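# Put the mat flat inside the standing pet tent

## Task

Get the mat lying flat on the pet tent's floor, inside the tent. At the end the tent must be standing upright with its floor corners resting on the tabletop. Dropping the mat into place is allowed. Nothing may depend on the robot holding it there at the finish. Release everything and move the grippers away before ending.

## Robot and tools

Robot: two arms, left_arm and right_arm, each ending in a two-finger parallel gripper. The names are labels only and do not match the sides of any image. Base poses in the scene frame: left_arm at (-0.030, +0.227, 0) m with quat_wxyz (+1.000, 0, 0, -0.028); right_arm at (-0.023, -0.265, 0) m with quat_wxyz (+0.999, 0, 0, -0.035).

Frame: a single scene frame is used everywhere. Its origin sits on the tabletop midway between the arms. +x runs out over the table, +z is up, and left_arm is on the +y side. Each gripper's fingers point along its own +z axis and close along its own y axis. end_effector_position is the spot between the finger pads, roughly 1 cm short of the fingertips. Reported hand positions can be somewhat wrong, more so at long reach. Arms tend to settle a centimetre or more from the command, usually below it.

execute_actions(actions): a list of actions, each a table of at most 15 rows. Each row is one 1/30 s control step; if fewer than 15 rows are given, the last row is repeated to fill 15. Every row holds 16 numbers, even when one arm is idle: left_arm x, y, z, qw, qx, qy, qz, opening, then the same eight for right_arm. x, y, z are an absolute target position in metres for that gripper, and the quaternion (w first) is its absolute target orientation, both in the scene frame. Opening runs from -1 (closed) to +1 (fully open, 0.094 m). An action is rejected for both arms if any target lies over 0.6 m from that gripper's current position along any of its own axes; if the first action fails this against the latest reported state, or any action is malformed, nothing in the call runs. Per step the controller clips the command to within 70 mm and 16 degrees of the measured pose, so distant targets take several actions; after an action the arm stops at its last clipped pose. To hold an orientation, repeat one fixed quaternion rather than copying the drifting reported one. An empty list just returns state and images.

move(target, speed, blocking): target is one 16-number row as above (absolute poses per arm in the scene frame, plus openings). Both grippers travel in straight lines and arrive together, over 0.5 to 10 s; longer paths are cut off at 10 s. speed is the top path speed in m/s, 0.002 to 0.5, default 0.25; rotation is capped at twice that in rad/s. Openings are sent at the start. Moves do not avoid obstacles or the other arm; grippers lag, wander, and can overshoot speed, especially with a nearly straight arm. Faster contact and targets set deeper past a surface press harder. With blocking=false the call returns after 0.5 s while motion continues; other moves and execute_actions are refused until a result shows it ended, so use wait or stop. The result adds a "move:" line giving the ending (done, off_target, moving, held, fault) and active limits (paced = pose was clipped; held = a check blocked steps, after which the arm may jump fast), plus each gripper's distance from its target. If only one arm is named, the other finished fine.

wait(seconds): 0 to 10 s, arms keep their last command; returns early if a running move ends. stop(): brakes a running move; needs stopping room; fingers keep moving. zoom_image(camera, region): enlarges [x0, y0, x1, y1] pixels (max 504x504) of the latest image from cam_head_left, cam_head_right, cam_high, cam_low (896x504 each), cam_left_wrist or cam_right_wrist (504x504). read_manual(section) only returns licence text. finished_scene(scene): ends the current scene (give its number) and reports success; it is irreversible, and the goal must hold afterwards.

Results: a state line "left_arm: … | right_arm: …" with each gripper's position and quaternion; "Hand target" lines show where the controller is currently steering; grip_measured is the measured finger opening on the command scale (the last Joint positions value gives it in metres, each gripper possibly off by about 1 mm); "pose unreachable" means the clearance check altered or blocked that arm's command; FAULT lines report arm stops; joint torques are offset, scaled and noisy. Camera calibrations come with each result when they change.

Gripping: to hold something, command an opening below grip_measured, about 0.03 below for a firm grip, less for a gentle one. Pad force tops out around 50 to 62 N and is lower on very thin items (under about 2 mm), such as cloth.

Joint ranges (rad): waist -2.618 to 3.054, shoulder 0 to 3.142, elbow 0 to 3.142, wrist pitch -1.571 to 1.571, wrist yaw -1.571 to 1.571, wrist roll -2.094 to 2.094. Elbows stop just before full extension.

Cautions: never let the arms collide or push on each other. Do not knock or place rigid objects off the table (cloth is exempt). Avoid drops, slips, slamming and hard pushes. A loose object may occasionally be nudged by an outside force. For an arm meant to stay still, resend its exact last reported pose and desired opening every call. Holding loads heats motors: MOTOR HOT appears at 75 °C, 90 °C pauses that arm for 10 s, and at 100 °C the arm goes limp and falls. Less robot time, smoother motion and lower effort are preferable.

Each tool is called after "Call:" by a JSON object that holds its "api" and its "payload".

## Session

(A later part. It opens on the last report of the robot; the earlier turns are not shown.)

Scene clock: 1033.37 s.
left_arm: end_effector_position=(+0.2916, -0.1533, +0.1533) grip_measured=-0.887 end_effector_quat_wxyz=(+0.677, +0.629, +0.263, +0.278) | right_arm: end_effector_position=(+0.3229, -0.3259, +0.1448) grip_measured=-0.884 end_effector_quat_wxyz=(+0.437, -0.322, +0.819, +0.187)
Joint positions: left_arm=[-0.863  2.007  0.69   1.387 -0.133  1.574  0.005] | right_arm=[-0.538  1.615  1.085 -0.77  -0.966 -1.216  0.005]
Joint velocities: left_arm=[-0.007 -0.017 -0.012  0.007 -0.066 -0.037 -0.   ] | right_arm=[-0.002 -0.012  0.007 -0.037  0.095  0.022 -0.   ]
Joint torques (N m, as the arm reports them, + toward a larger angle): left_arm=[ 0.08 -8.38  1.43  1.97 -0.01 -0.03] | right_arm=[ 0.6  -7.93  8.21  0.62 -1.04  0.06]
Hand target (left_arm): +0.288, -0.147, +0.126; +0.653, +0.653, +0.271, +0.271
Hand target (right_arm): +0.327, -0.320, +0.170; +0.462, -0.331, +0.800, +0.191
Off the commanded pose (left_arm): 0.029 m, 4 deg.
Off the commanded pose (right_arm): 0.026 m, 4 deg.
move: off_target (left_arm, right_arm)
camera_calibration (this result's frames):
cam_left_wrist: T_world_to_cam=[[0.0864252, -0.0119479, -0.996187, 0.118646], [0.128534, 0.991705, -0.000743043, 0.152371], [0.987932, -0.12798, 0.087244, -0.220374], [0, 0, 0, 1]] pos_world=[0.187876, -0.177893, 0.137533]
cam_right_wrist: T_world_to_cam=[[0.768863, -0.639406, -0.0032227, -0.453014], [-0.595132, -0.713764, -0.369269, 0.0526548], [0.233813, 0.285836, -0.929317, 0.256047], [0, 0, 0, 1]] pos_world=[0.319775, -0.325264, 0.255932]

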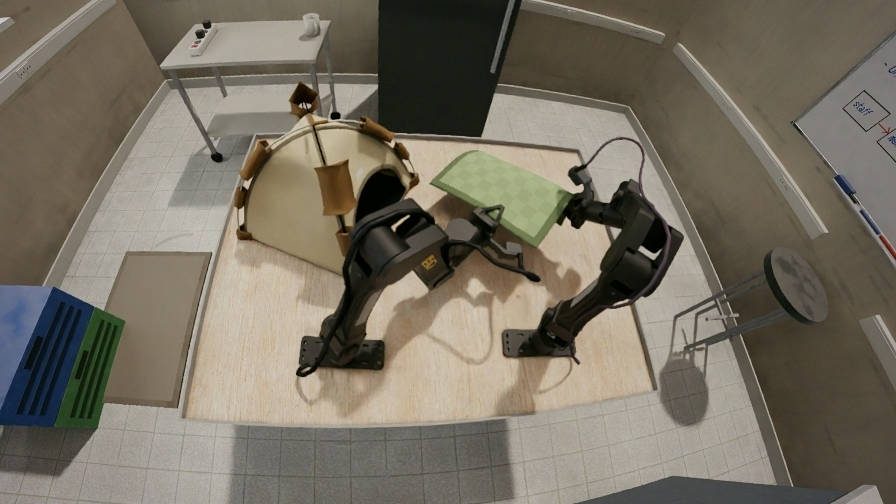

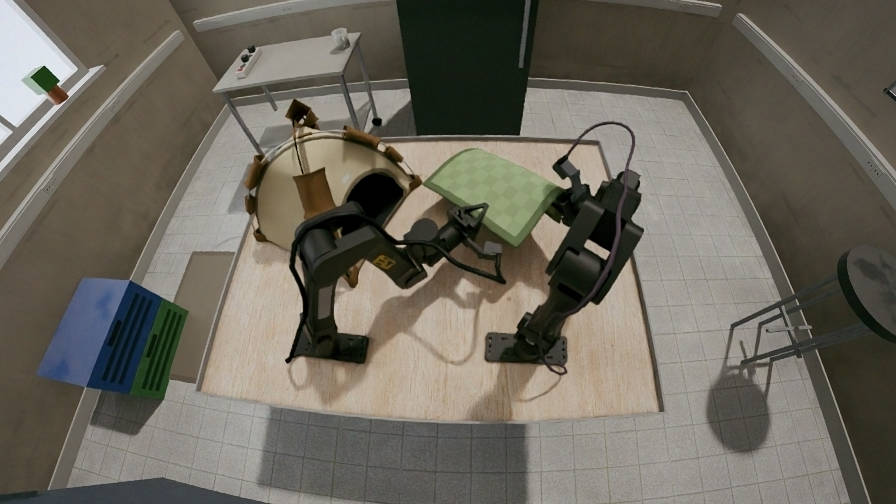

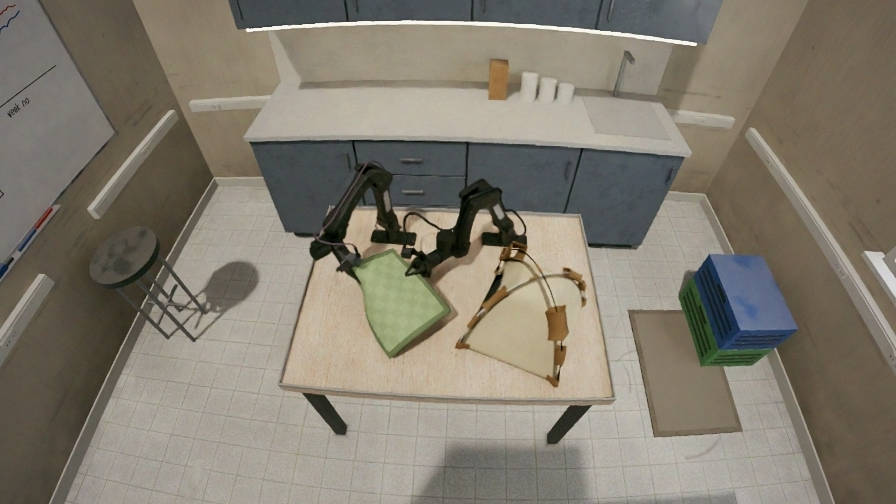

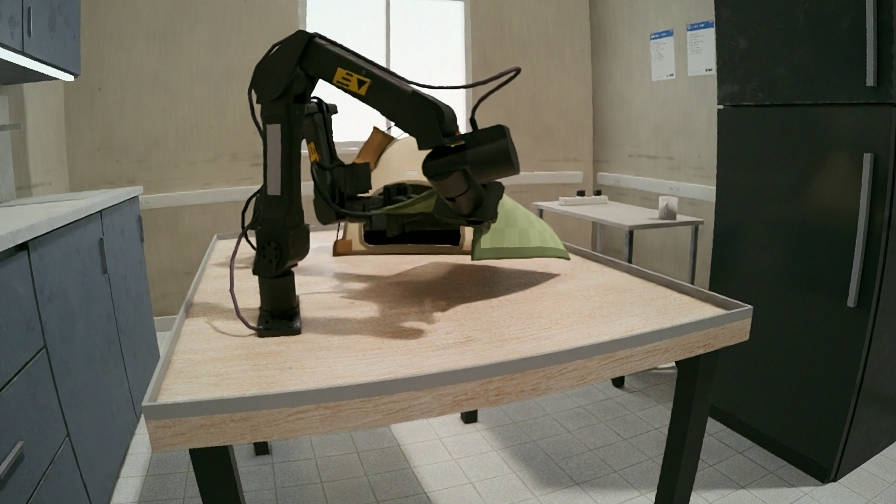

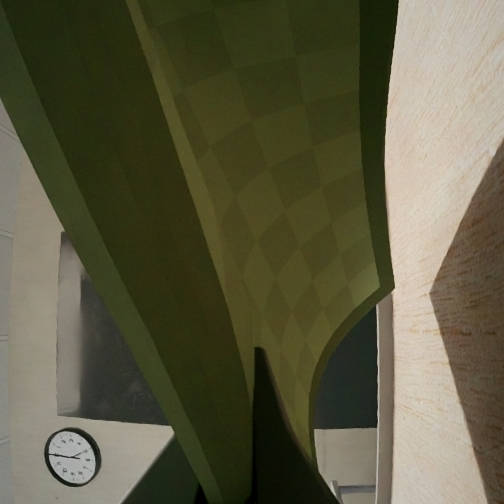

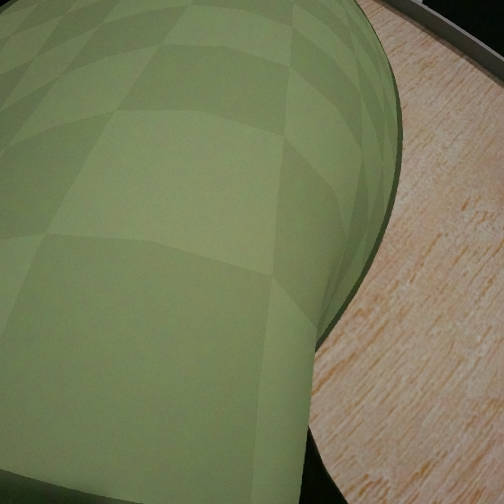

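Call:
{"api": "execute_actions", "payload": {"actions": [[[0.290,-0.152,0.145,0.6533,0.6533,0.2706,0.2706,-0.85,0.328,-0.320,0.17,0.4619,-0.3314,0.8001,0.1913,-0.915],[0.290,-0.152,0.145,0.6533,0.6533,0.2706,0.2706,-0.8,0.328,-0.320,0.17,0.4619,-0.3314,0.8001,0.1913,-0.915],[0.290,-0.152,0.145,0.6533,0.6533,0.2706,0.2706,-0.7,0.328,-0.320,0.17,0.4619,-0.3314,0.8001,0.1913,-0.915],[0.290,-0.152,0.145,0.6533,0.6533,0.2706,0.2706,-0.6,0.328,-0.320,0.17,0.4619,-0.3314,0.8001,0.1913,-0.915],[0.290,-0.152,0.145,0.6533,0.6533,0.2706,0.2706,-0.5,0.328,-0.320,0.17,0.4619,-0.3314,0.8001,0.1913,-0.915],[0.290,-0.152,0.145,0.6533,0.6533,0.2706,0.2706,-0.4,0.328,-0.320,0.17,0.4619,-0.3314,0.8001,0.1913,-0.915],[0.290,-0.152,0.145,0.6533,0.6533,0.2706,0.2706,-0.3,0.328,-0.320,0.17,0.4619,-0.3314,0.8001,0.1913,-0.915]]]}}

Call:
{"api": "move", "payload": {"target": [0.24,-0.10,0.165,0.6533,0.6533,0.2706,0.2706,-0.3,0.328,-0.320,0.17,0.4619,-0.3314,0.8001,0.1913,-0.915], "speed": 0.07}}

Scene clock: 1041.03 s.
left_arm: end_effector_position=(+0.2916, -0.1534, +0.1475) grip_measured=-0.301 end_effector_quat_wxyz=(+0.661, +0.645, +0.267, +0.274) | right_arm: end_effector_position=(+0.3228, -0.3252, +0.1454) grip_measured=-0.884 end_effector_quat_wxyz=(+0.438, -0.322, +0.818, +0.189)
Joint positions: left_arm=[-0.863  1.983  0.69   1.318 -0.133  1.574  0.033] | right_arm=[-0.538  1.615  1.085 -0.772 -0.971 -1.216  0.005]
Joint velocities: left_arm=[-0.032  0.012  0.002 -0.066  0.022  0.051 -0.001] | right_arm=[-0.027 -0.007  0.002 -0.022 -0.037 -0.022 -0.   ]
Joint torques (N m, as the arm reports them, + toward a larger angle): left_arm=[ -0.15 -11.65   4.08   1.78  -0.03  -0.01] | right_arm=[ 0.59 -7.9   8.22  0.58 -0.99  0.06]
Hand target (left_arm): +0.290, -0.152, +0.145; +0.653, +0.653, +0.270, +0.271
Hand target (right_arm): +0.327, -0.320, +0.169; +0.462, -0.331, +0.800, +0.191
Off the commanded pose (left_arm): 0.003 m, 1 deg.
Off the commanded pose (right_arm): 0.026 m, 4 deg.
camera_calibration (this result's frames):
cam_left_wrist: T_world_to_cam=[[0.0589637, 0.0240424, -0.997971, 0.126718], [0.128958, 0.99115, 0.0314974, 0.14744], [0.989896, -0.130553, 0.0553414, -0.216172], [0, 0, 0, 1]] pos_world=[0.187503, -0.177404, 0.13378]
cam_right_wrist: T_world_to_cam=[[0.769646, -0.638447, -0.00549523, -0.452091], [-0.593906, -0.71274, -0.373199, 0.0537591], [0.234351, 0.290495, -0.927735, 0.257523], [0, 0, 0, 1]] pos_world=[0.319527, -0.325129, 0.256492]

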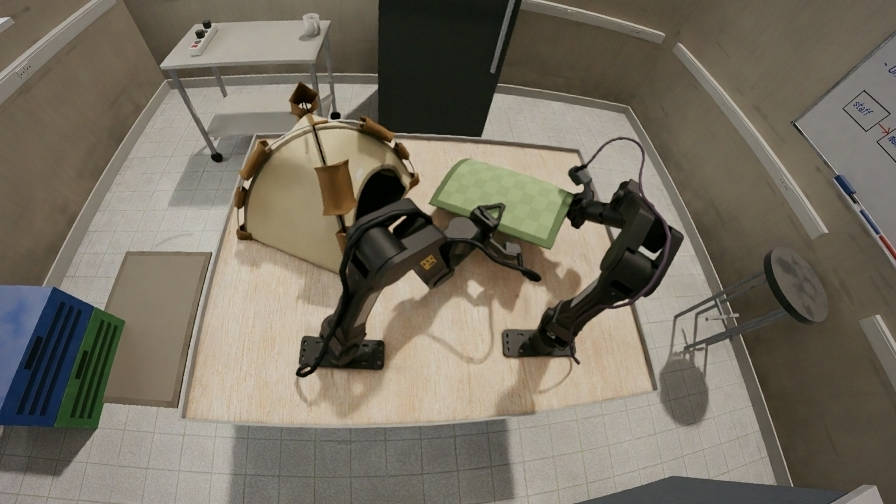

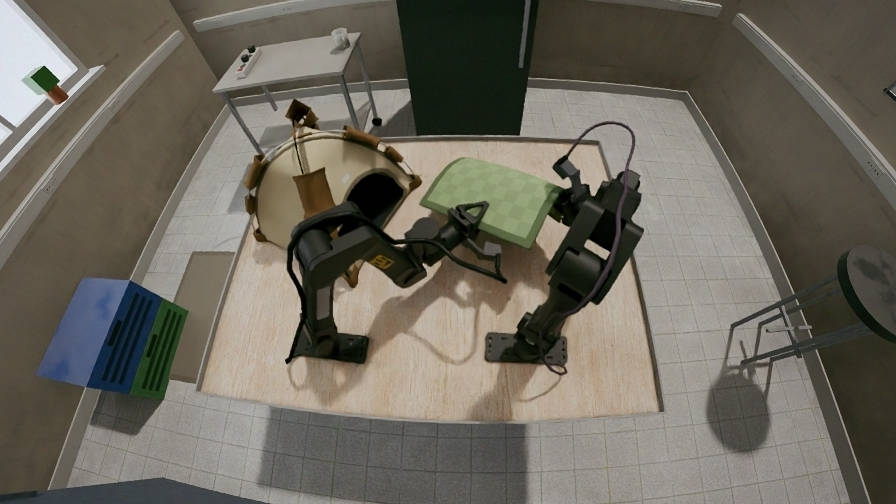

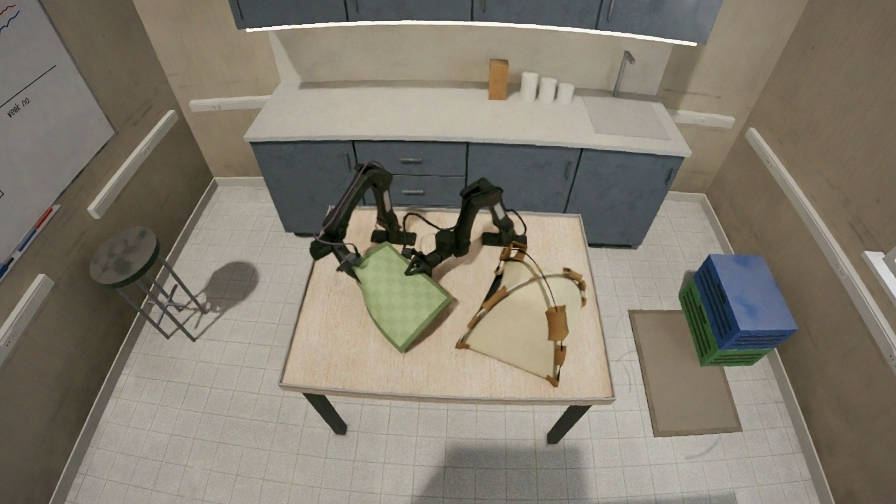

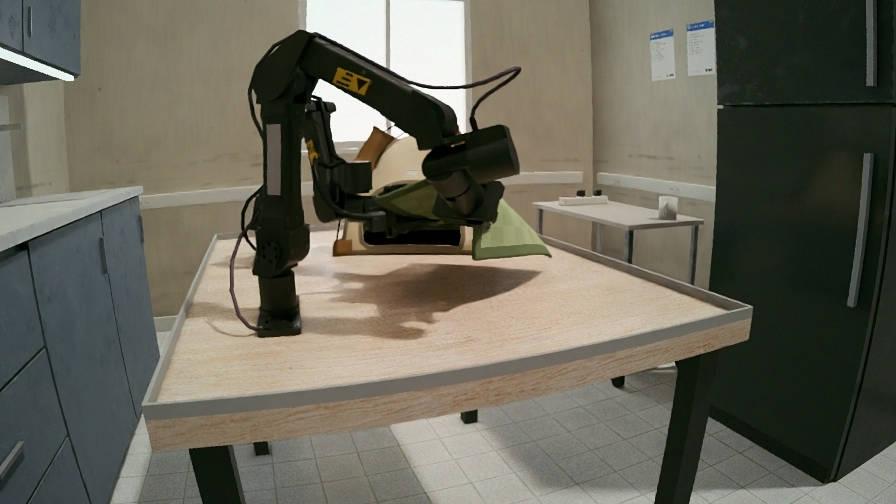

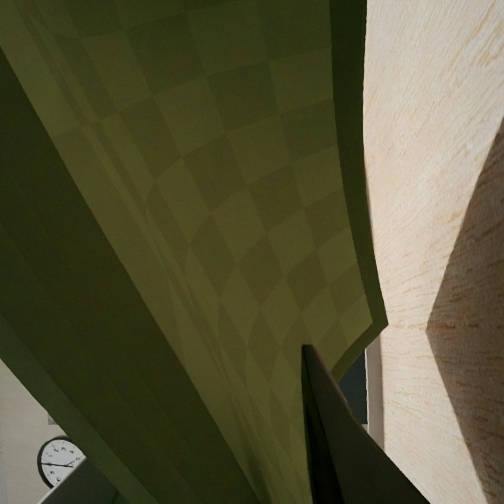

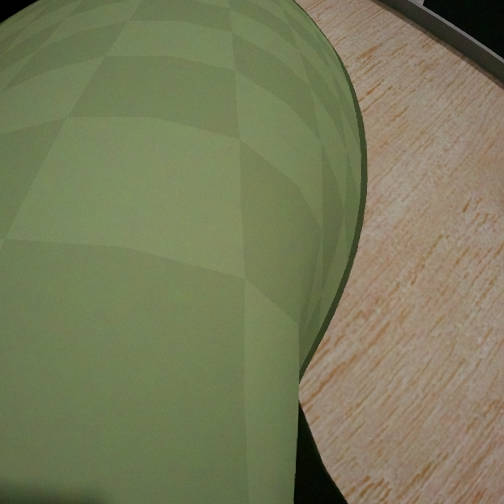

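Scene clock: 1042.43 s.
left_arm: end_effector_position=(+0.2444, -0.1044, +0.1717) grip_measured=-0.301 end_effector_quat_wxyz=(+0.664, +0.643, +0.265, +0.273) | right_arm: end_effector_position=(+0.3229, -0.3247, +0.1461) grip_measured=-0.884 end_effector_quat_wxyz=(+0.440, -0.322, +0.817, +0.190)
Joint positions: left_arm=[-0.891  1.699  0.426  1.305 -0.157  1.574  0.033] | right_arm=[-0.538  1.615  1.085 -0.772 -0.975 -1.216  0.005]
Joint velocities: left_arm=[-0.002 -0.012 -0.007 -0.066  0.007 -0.022  0.   ] | right_arm=[-0.032 -0.002 -0.022 -0.007 -0.007  0.022 -0.001]
Joint torques (N m, as the arm reports them, + toward a larger angle): left_arm=[-0.79 -9.01  2.96  1.78 -0.14  0.  ] | right_arm=[ 0.6  -7.87  8.23  0.6  -0.95  0.06]
Hand target (left_arm): +0.240, -0.100, +0.165; +0.654, +0.653, +0.270, +0.271
Hand target (right_arm): +0.327, -0.320, +0.169; +0.462, -0.331, +0.800, +0.191
Off the commanded pose (left_arm): 0.009 m, 2 deg.
Off the commanded pose (right_arm): 0.025 m, 3 deg.
move: off_target (right_arm)
camera_calibration (this result's frames):
cam_left_wrist: T_world_to_cam=[[0.0626085, 0.0178651, -0.997878, 0.150878], [0.133401, 0.990718, 0.0261067, 0.103994], [0.989083, -0.134752, 0.0596442, -0.165278], [0, 0, 0, 1]] pos_world=[0.140154, -0.127996, 0.1577]
cam_right_wrist: T_world_to_cam=[[0.770436, -0.63749, -0.00586184, -0.451761], [-0.592093, -0.712102, -0.377275, 0.054629], [0.236335, 0.294137, -0.926083, 0.258261], [0, 0, 0, 1]] pos_world=[0.319363, -0.325056, 0.257133]

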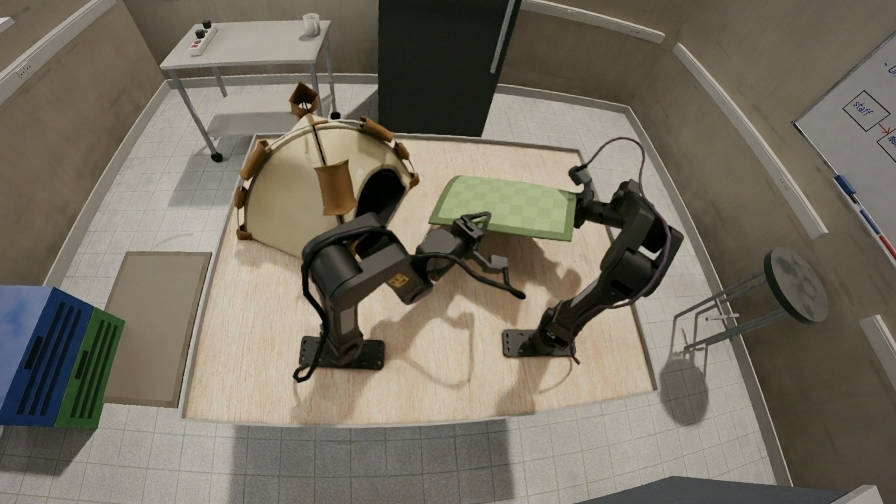

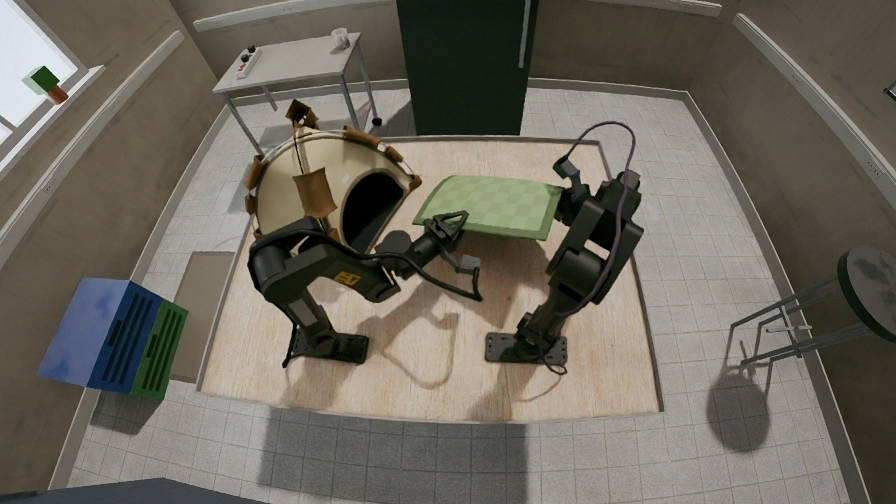

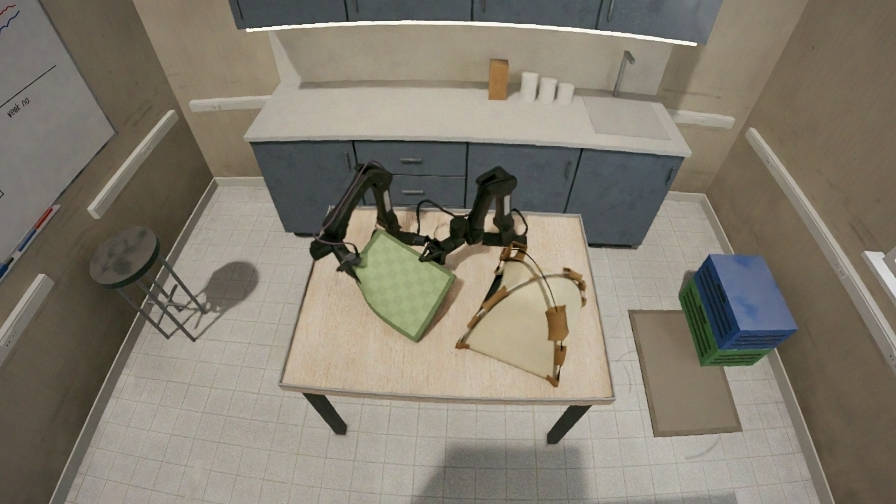

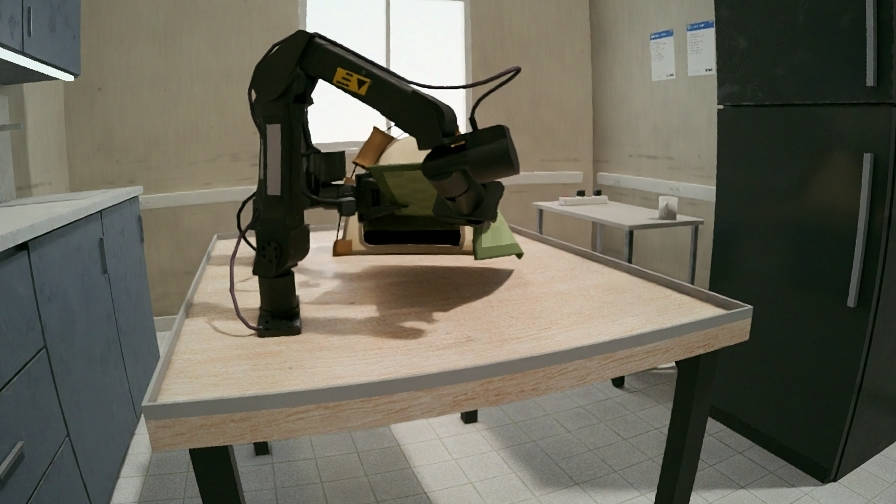

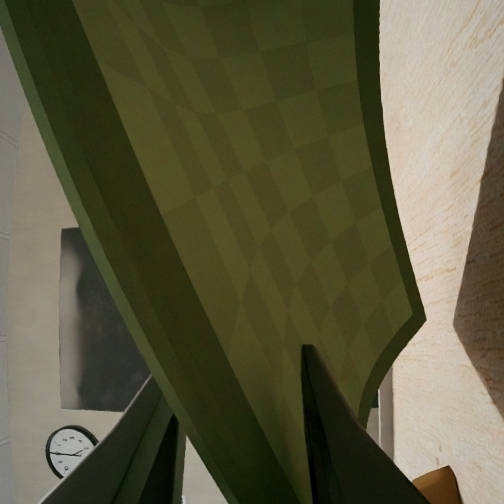

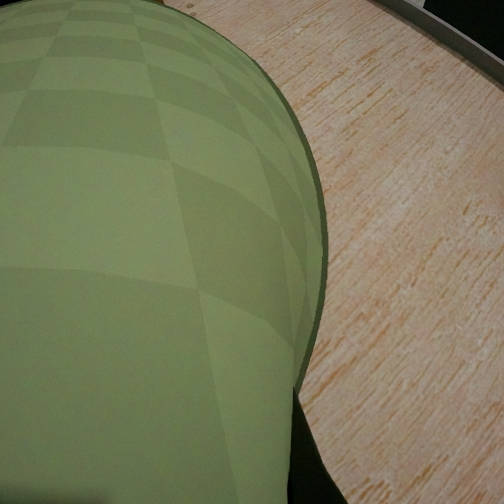

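Call:
{"api": "zoom_image", "payload": {"camera": "cam_high", "region": [300,200,520,360]}}

Call:
{"api": "zoom_image", "payload": {"camera": "cam_head_right", "region": [380,140,620,300]}}

Region (300, 200, 520, 360) of cam_high's 896x504 image, scaled by 2.291, with more detail than that image has; it fills the top 367 rows of this view, and the rest is white.

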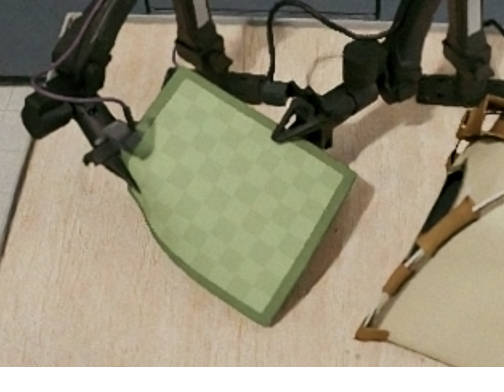

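Region (380, 140, 620, 300) of cam_head_right's 896x504 image, scaled by 2.100, with more detail than that image has.

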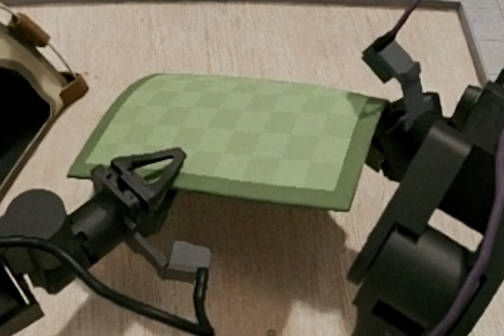

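Call:
{"api": "move", "payload": {"target": [0.258,-0.145,0.185,0.5827,0.5827,0.4005,0.4005,-0.3,0.328,-0.320,0.17,0.4619,-0.3314,0.8001,0.1913,-0.915], "speed": 0.1}}

Scene clock: 1156.07 s.
left_arm: end_effector_position=(+0.2577, -0.1380, +0.1887) grip_measured=-0.301 end_effector_quat_wxyz=(+0.590, +0.578, +0.398, +0.399) | right_arm: end_effector_position=(+0.3229, -0.3247, +0.1462) grip_measured=-0.884 end_effector_quat_wxyz=(+0.440, -0.322, +0.816, +0.191)
Joint positions: left_arm=[-1.133  1.829  0.738  1.115 -0.816  1.58   0.033] | right_arm=[-0.538  1.615  1.085 -0.772 -0.976 -1.216  0.005]
Joint velocities: left_arm=[ 0.002 -0.017 -0.002 -0.051  0.007 -0.022 -0.001] | right_arm=[-0.007 -0.007 -0.017 -0.081 -0.081 -0.007 -0.   ]
Joint torques (N m, as the arm reports them, + toward a larger angle): left_arm=[-0.67 -7.76  8.07  1.64 -0.12 -0.07] | right_arm=[ 0.58 -7.87  8.24  0.6  -0.94  0.05]
Hand target (left_arm): +0.258, -0.144, +0.185; +0.584, +0.582, +0.400, +0.401
Hand target (right_arm): +0.327, -0.320, +0.170; +0.462, -0.331, +0.800, +0.191
Off the commanded pose (left_arm): 0.008 m, 1 deg.
Off the commanded pose (right_arm): 0.025 m, 3 deg.
move: off_target (right_arm)
camera_calibration (this result's frames):
cam_left_wrist: T_world_to_cam=[[0.0333496, 0.0413125, -0.99859, 0.17859], [-0.278684, 0.959902, 0.0304048, 0.236192], [0.959804, 0.277277, 0.0435254, -0.116567], [0, 0, 0, 1]] pos_world=[0.171749, -0.201778, 0.176231]
cam_right_wrist: T_world_to_cam=[[0.770568, -0.63733, -0.00592241, -0.451706], [-0.59179, -0.711994, -0.377953, 0.0547743], [0.236664, 0.294744, -0.925806, 0.258384], [0, 0, 0, 1]] pos_world=[0.319335, -0.325044, 0.25724]

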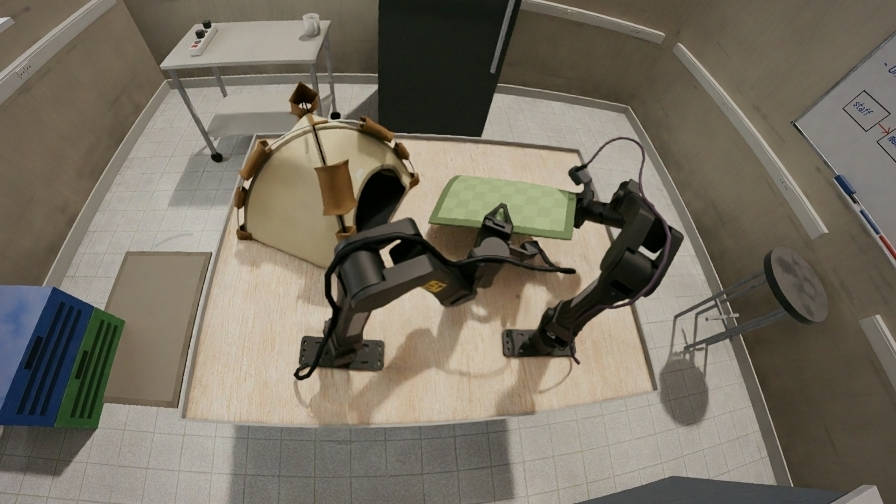

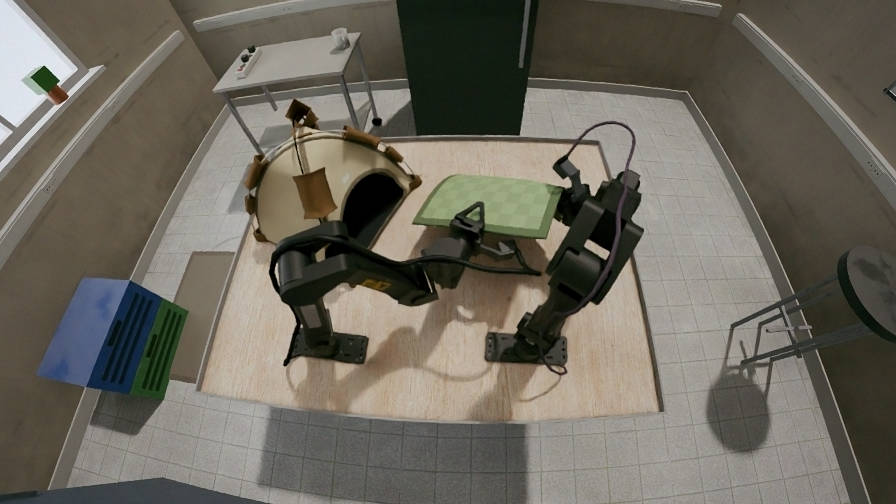

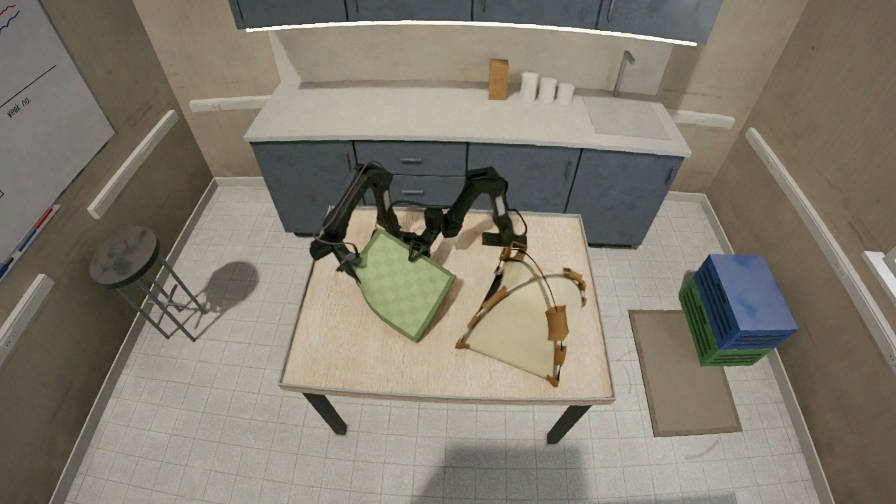

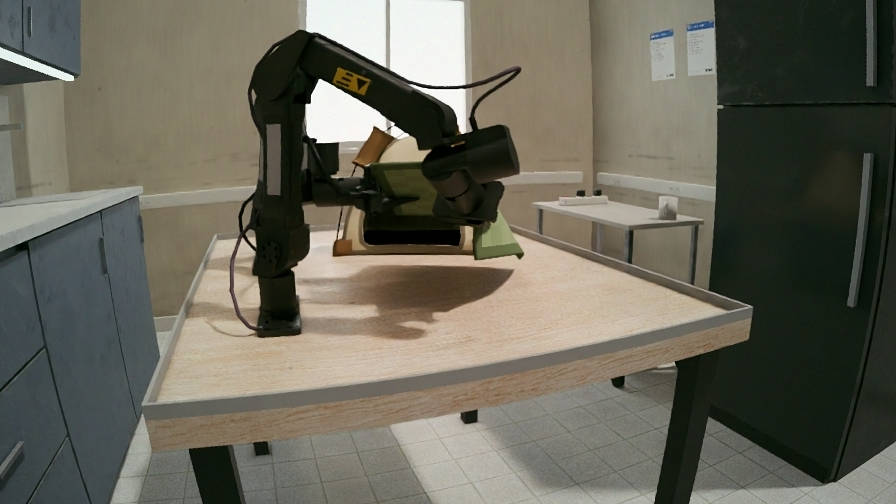

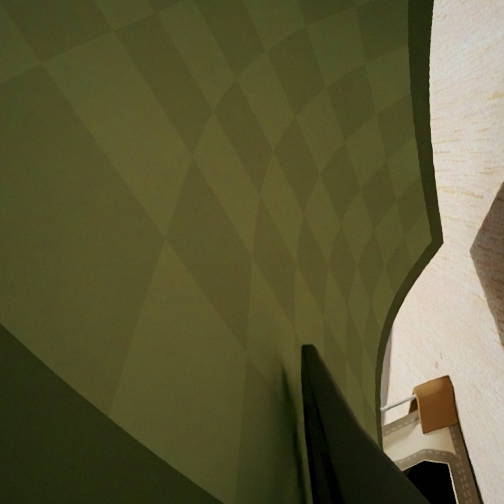

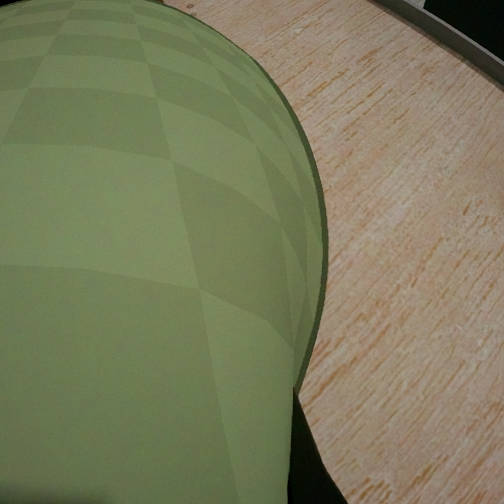

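Call:
{"api": "execute_actions", "payload": {"actions": [[[0.258,-0.145,0.185,0.5827,0.5827,0.4005,0.4005,-0.4,0.328,-0.320,0.17,0.4619,-0.3314,0.8001,0.1913,-0.915],[0.258,-0.145,0.185,0.5827,0.5827,0.4005,0.4005,-0.48,0.328,-0.320,0.17,0.4619,-0.3314,0.8001,0.1913,-0.915],[0.258,-0.145,0.185,0.5827,0.5827,0.4005,0.4005,-0.56,0.328,-0.320,0.17,0.4619,-0.3314,0.8001,0.1913,-0.915],[0.258,-0.145,0.185,0.5827,0.5827,0.4005,0.4005,-0.64,0.328,-0.320,0.17,0.4619,-0.3314,0.8001,0.1913,-0.915],[0.258,-0.145,0.185,0.5827,0.5827,0.4005,0.4005,-0.70,0.328,-0.320,0.17,0.4619,-0.3314,0.8001,0.1913,-0.915],[0.258,-0.145,0.185,0.5827,0.5827,0.4005,0.4005,-0.75,0.328,-0.320,0.17,0.4619,-0.3314,0.8001,0.1913,-0.915],[0.258,-0.145,0.185,0.5827,0.5827,0.4005,0.4005,-0.80,0.328,-0.320,0.17,0.4619,-0.3314,0.8001,0.1913,-0.915],[0.258,-0.145,0.185,0.5827,0.5827,0.4005,0.4005,-0.84,0.328,-0.320,0.17,0.4619,-0.3314,0.8001,0.1913,-0.915],[0.258,-0.145,0.185,0.5827,0.5827,0.4005,0.4005,-0.88,0.328,-0.320,0.17,0.4619,-0.3314,0.8001,0.1913,-0.915],[0.258,-0.145,0.185,0.5827,0.5827,0.4005,0.4005,-0.915,0.328,-0.320,0.17,0.4619,-0.3314,0.8001,0.1913,-0.915]]]}}

Call:
{"api": "move", "payload": {"target": [0.326,-0.150,0.265,0.6533,0.6533,0.2706,0.2706,-0.915,0.325,-0.323,0.14,0.4619,-0.3314,0.8001,0.1913,-0.915], "speed": 0.1}}

Scene clock: 1165.23 s.
left_arm: end_effector_position=(+0.2579, -0.1374, +0.1870) grip_measured=-0.887 end_effector_quat_wxyz=(+0.587, +0.580, +0.398, +0.401) | right_arm: end_effector_position=(+0.3230, -0.3245, +0.1464) grip_measured=-0.884 end_effector_quat_wxyz=(+0.441, -0.322, +0.816, +0.191)
Joint positions: left_arm=[-1.133  1.829  0.738  1.106 -0.82   1.58   0.005] | right_arm=[-0.538  1.615  1.085 -0.772 -0.978 -1.216  0.005]
Joint velocities: left_arm=[-0.012  0.012 -0.017 -0.007  0.007 -0.037  0.001] | right_arm=[-0.017 -0.007 -0.007 -0.066  0.081  0.022 -0.001]
Joint torques (N m, as the arm reports them, + toward a larger angle): left_arm=[-0.81 -7.89  8.46  1.61 -0.13 -0.07] | right_arm=[ 0.6  -7.85  8.21  0.6  -0.98  0.06]
Hand target (left_arm): +0.258, -0.145, +0.185; +0.583, +0.582, +0.400, +0.401
Hand target (right_arm): +0.327, -0.320, +0.169; +0.462, -0.331, +0.800, +0.191
Off the commanded pose (left_arm): 0.008 m, 1 deg.
Off the commanded pose (right_arm): 0.025 m, 3 deg.
camera_calibration (this result's frames):
cam_left_wrist: T_world_to_cam=[[0.0298454, 0.0495358, -0.998326, 0.178847], [-0.282226, 0.95855, 0.0391249, 0.234832], [0.958883, 0.280586, 0.0425886, -0.116042], [0, 0, 0, 1]] pos_world=[0.172208, -0.201397, 0.174302]
cam_right_wrist: T_world_to_cam=[[0.770897, -0.636931, -0.00607317, -0.451569], [-0.591031, -0.711723, -0.379649, 0.0551381], [0.237488, 0.29626, -0.925111, 0.25869], [0, 0, 0, 1]] pos_world=[0.319266, -0.325015, 0.257507]

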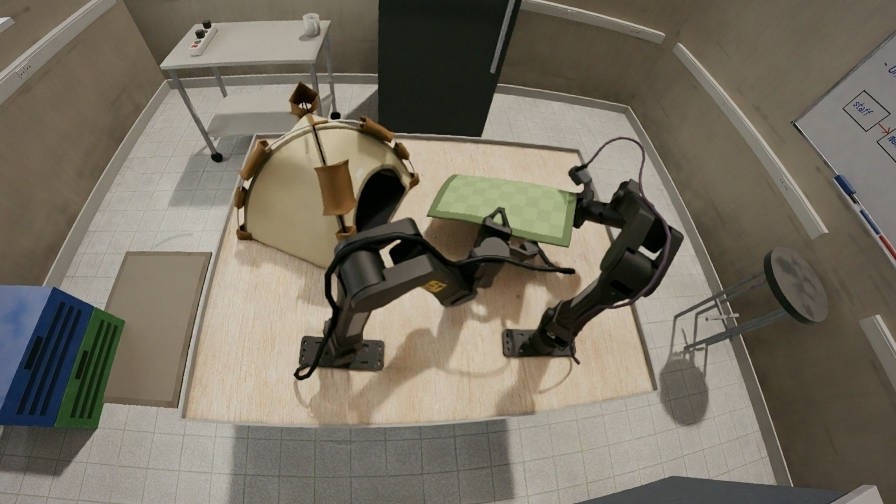

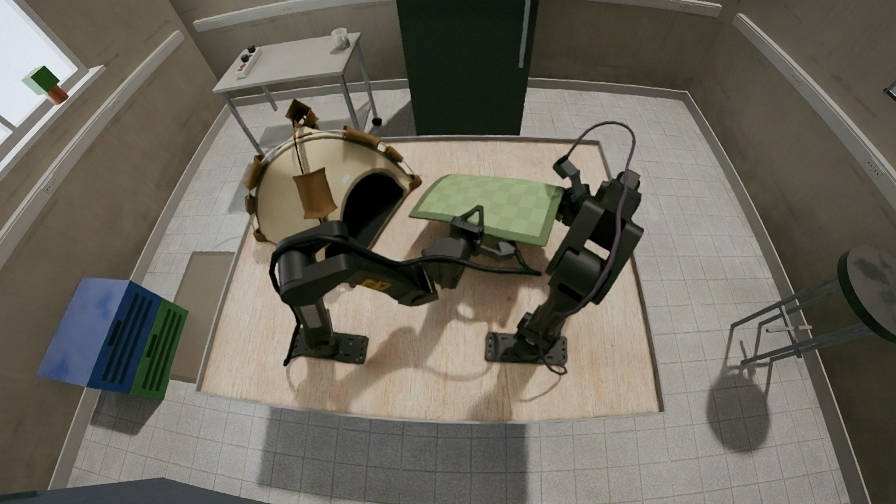

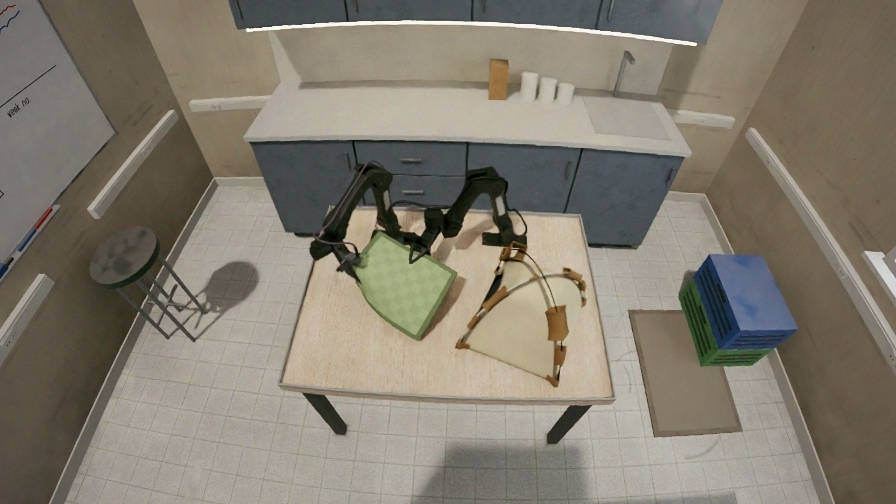

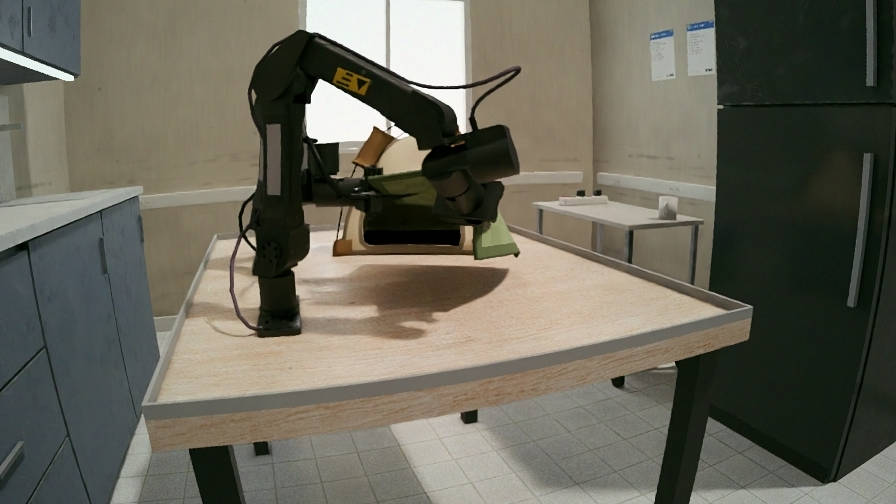

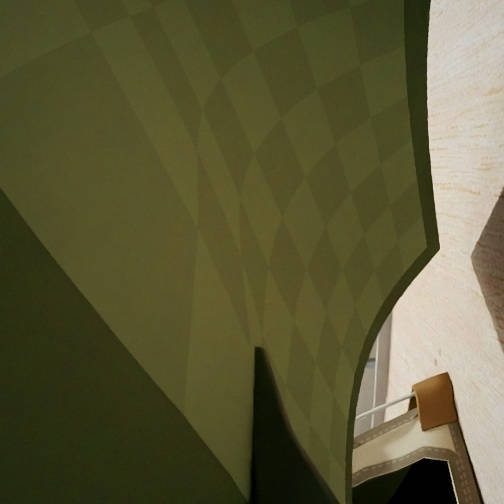

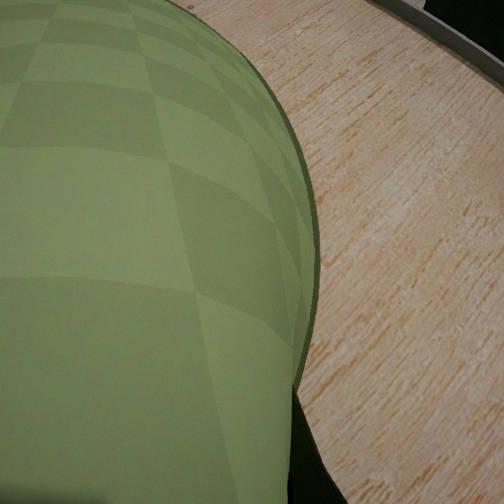

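Scene clock: 1167.83 s.
left_arm: end_effector_position=(+0.3339, -0.1420, +0.2474) grip_measured=-0.887 end_effector_quat_wxyz=(+0.635, +0.654, +0.290, +0.291) | right_arm: end_effector_position=(+0.3253, -0.3261, +0.1409) grip_measured=-0.884 end_effector_quat_wxyz=(+0.449, -0.334, +0.810, +0.177)
Joint positions: left_arm=[-0.776  1.695  0.926  0.746 -0.108  1.58   0.005] | right_arm=[-0.538  1.615  1.056 -0.712 -0.978 -1.231  0.005]
Joint velocities: left_arm=[-0.007 -0.007 -0.002 -0.022 -0.037 -0.022 -0.001] | right_arm=[-0.002 -0.002  0.002  0.022 -0.066  0.095  0.   ]
Joint torques (N m, as the arm reports them, + toward a larger angle): left_arm=[ -0.14 -11.25   9.63   1.87   0.5   -0.08] | right_arm=[-0.51 -4.98  4.33  1.04 -0.95 -0.06]
Hand target (left_arm): +0.326, -0.151, +0.264; +0.652, +0.654, +0.271, +0.271
Hand target (right_arm): +0.325, -0.323, +0.140; +0.462, -0.331, +0.800, +0.191
Off the commanded pose (left_arm): 0.021 m, 4 deg.
Off the commanded pose (right_arm): 0.003 m, 2 deg.
move: off_target (left_arm)
camera_calibration (this result's frames):
cam_left_wrist: T_world_to_cam=[[0.0290673, 0.0680732, -0.997257, 0.239687], [0.06894, 0.995166, 0.0699399, 0.13868], [0.997197, -0.0707838, 0.0242338, -0.248266], [0, 0, 0, 1]] pos_world=[0.231042, -0.171899, 0.235346]
cam_right_wrist: T_world_to_cam=[[0.775303, -0.630511, 0.0368856, -0.459837], [-0.572549, -0.726284, -0.380393, 0.0426132], [0.266632, 0.273801, -0.924089, 0.236573], [0, 0, 0, 1]] pos_world=[0.317833, -0.323757, 0.251786]

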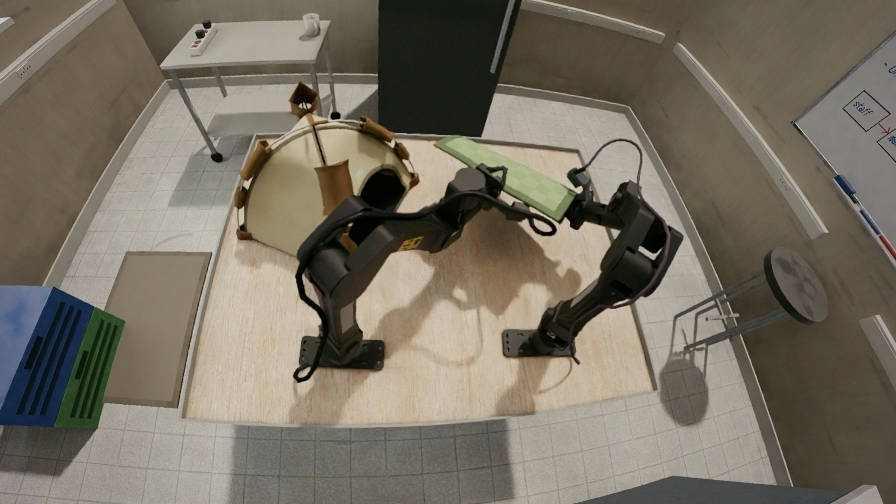

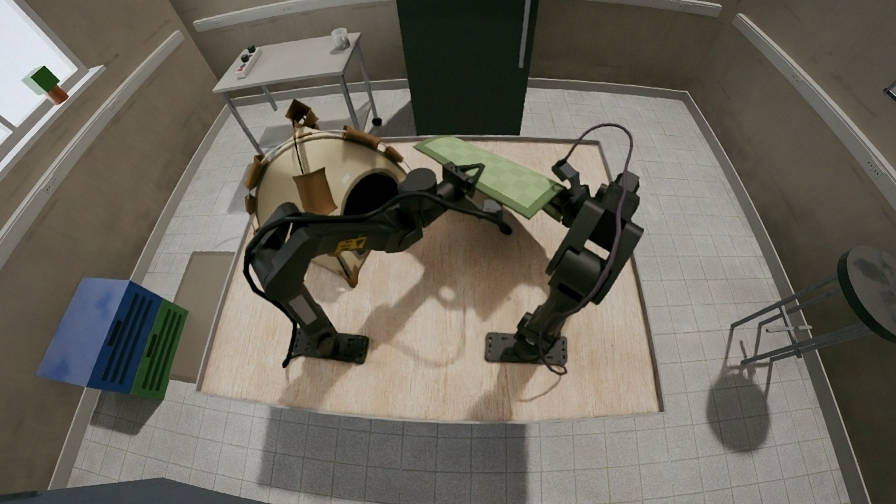

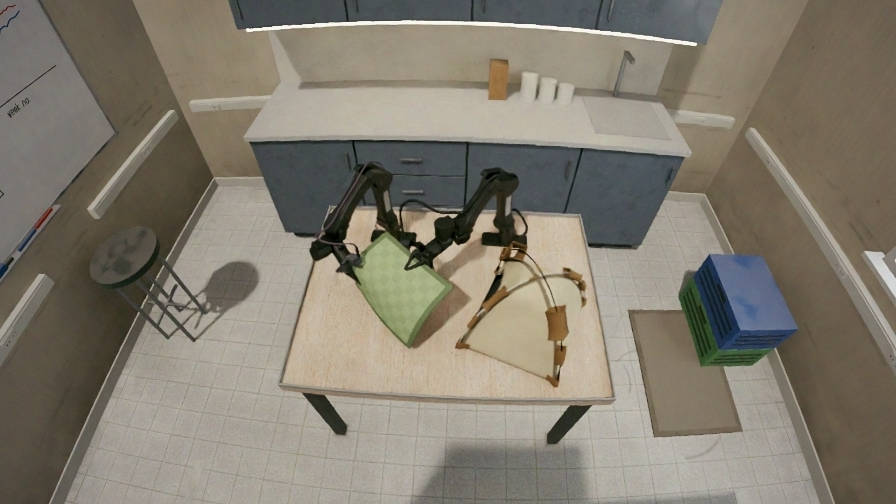

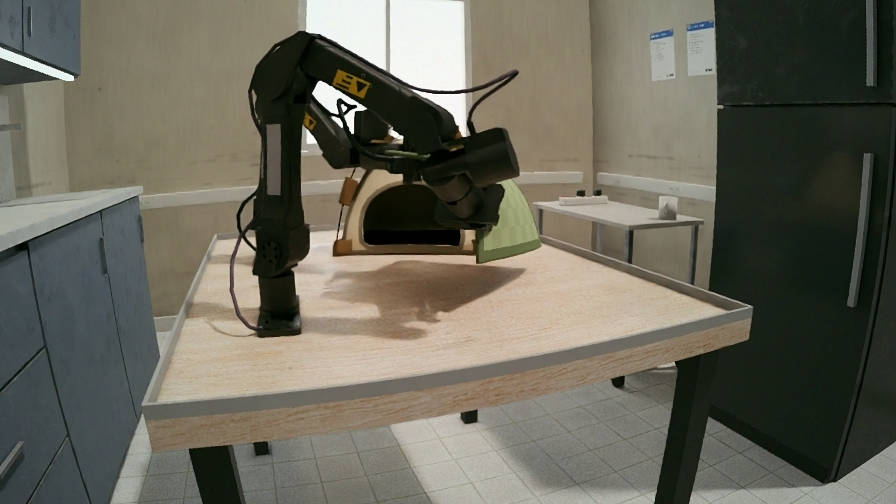

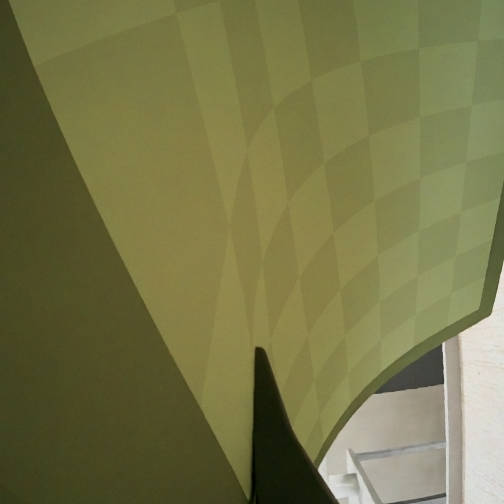

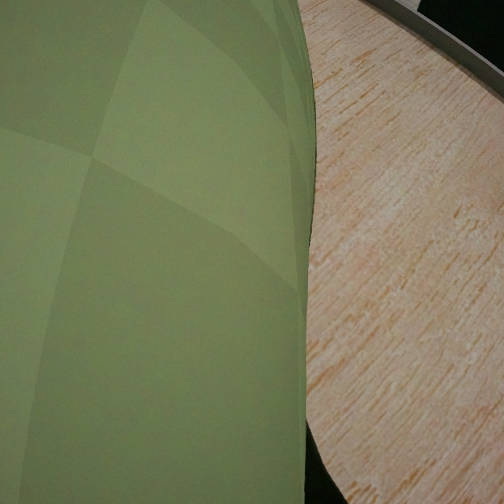

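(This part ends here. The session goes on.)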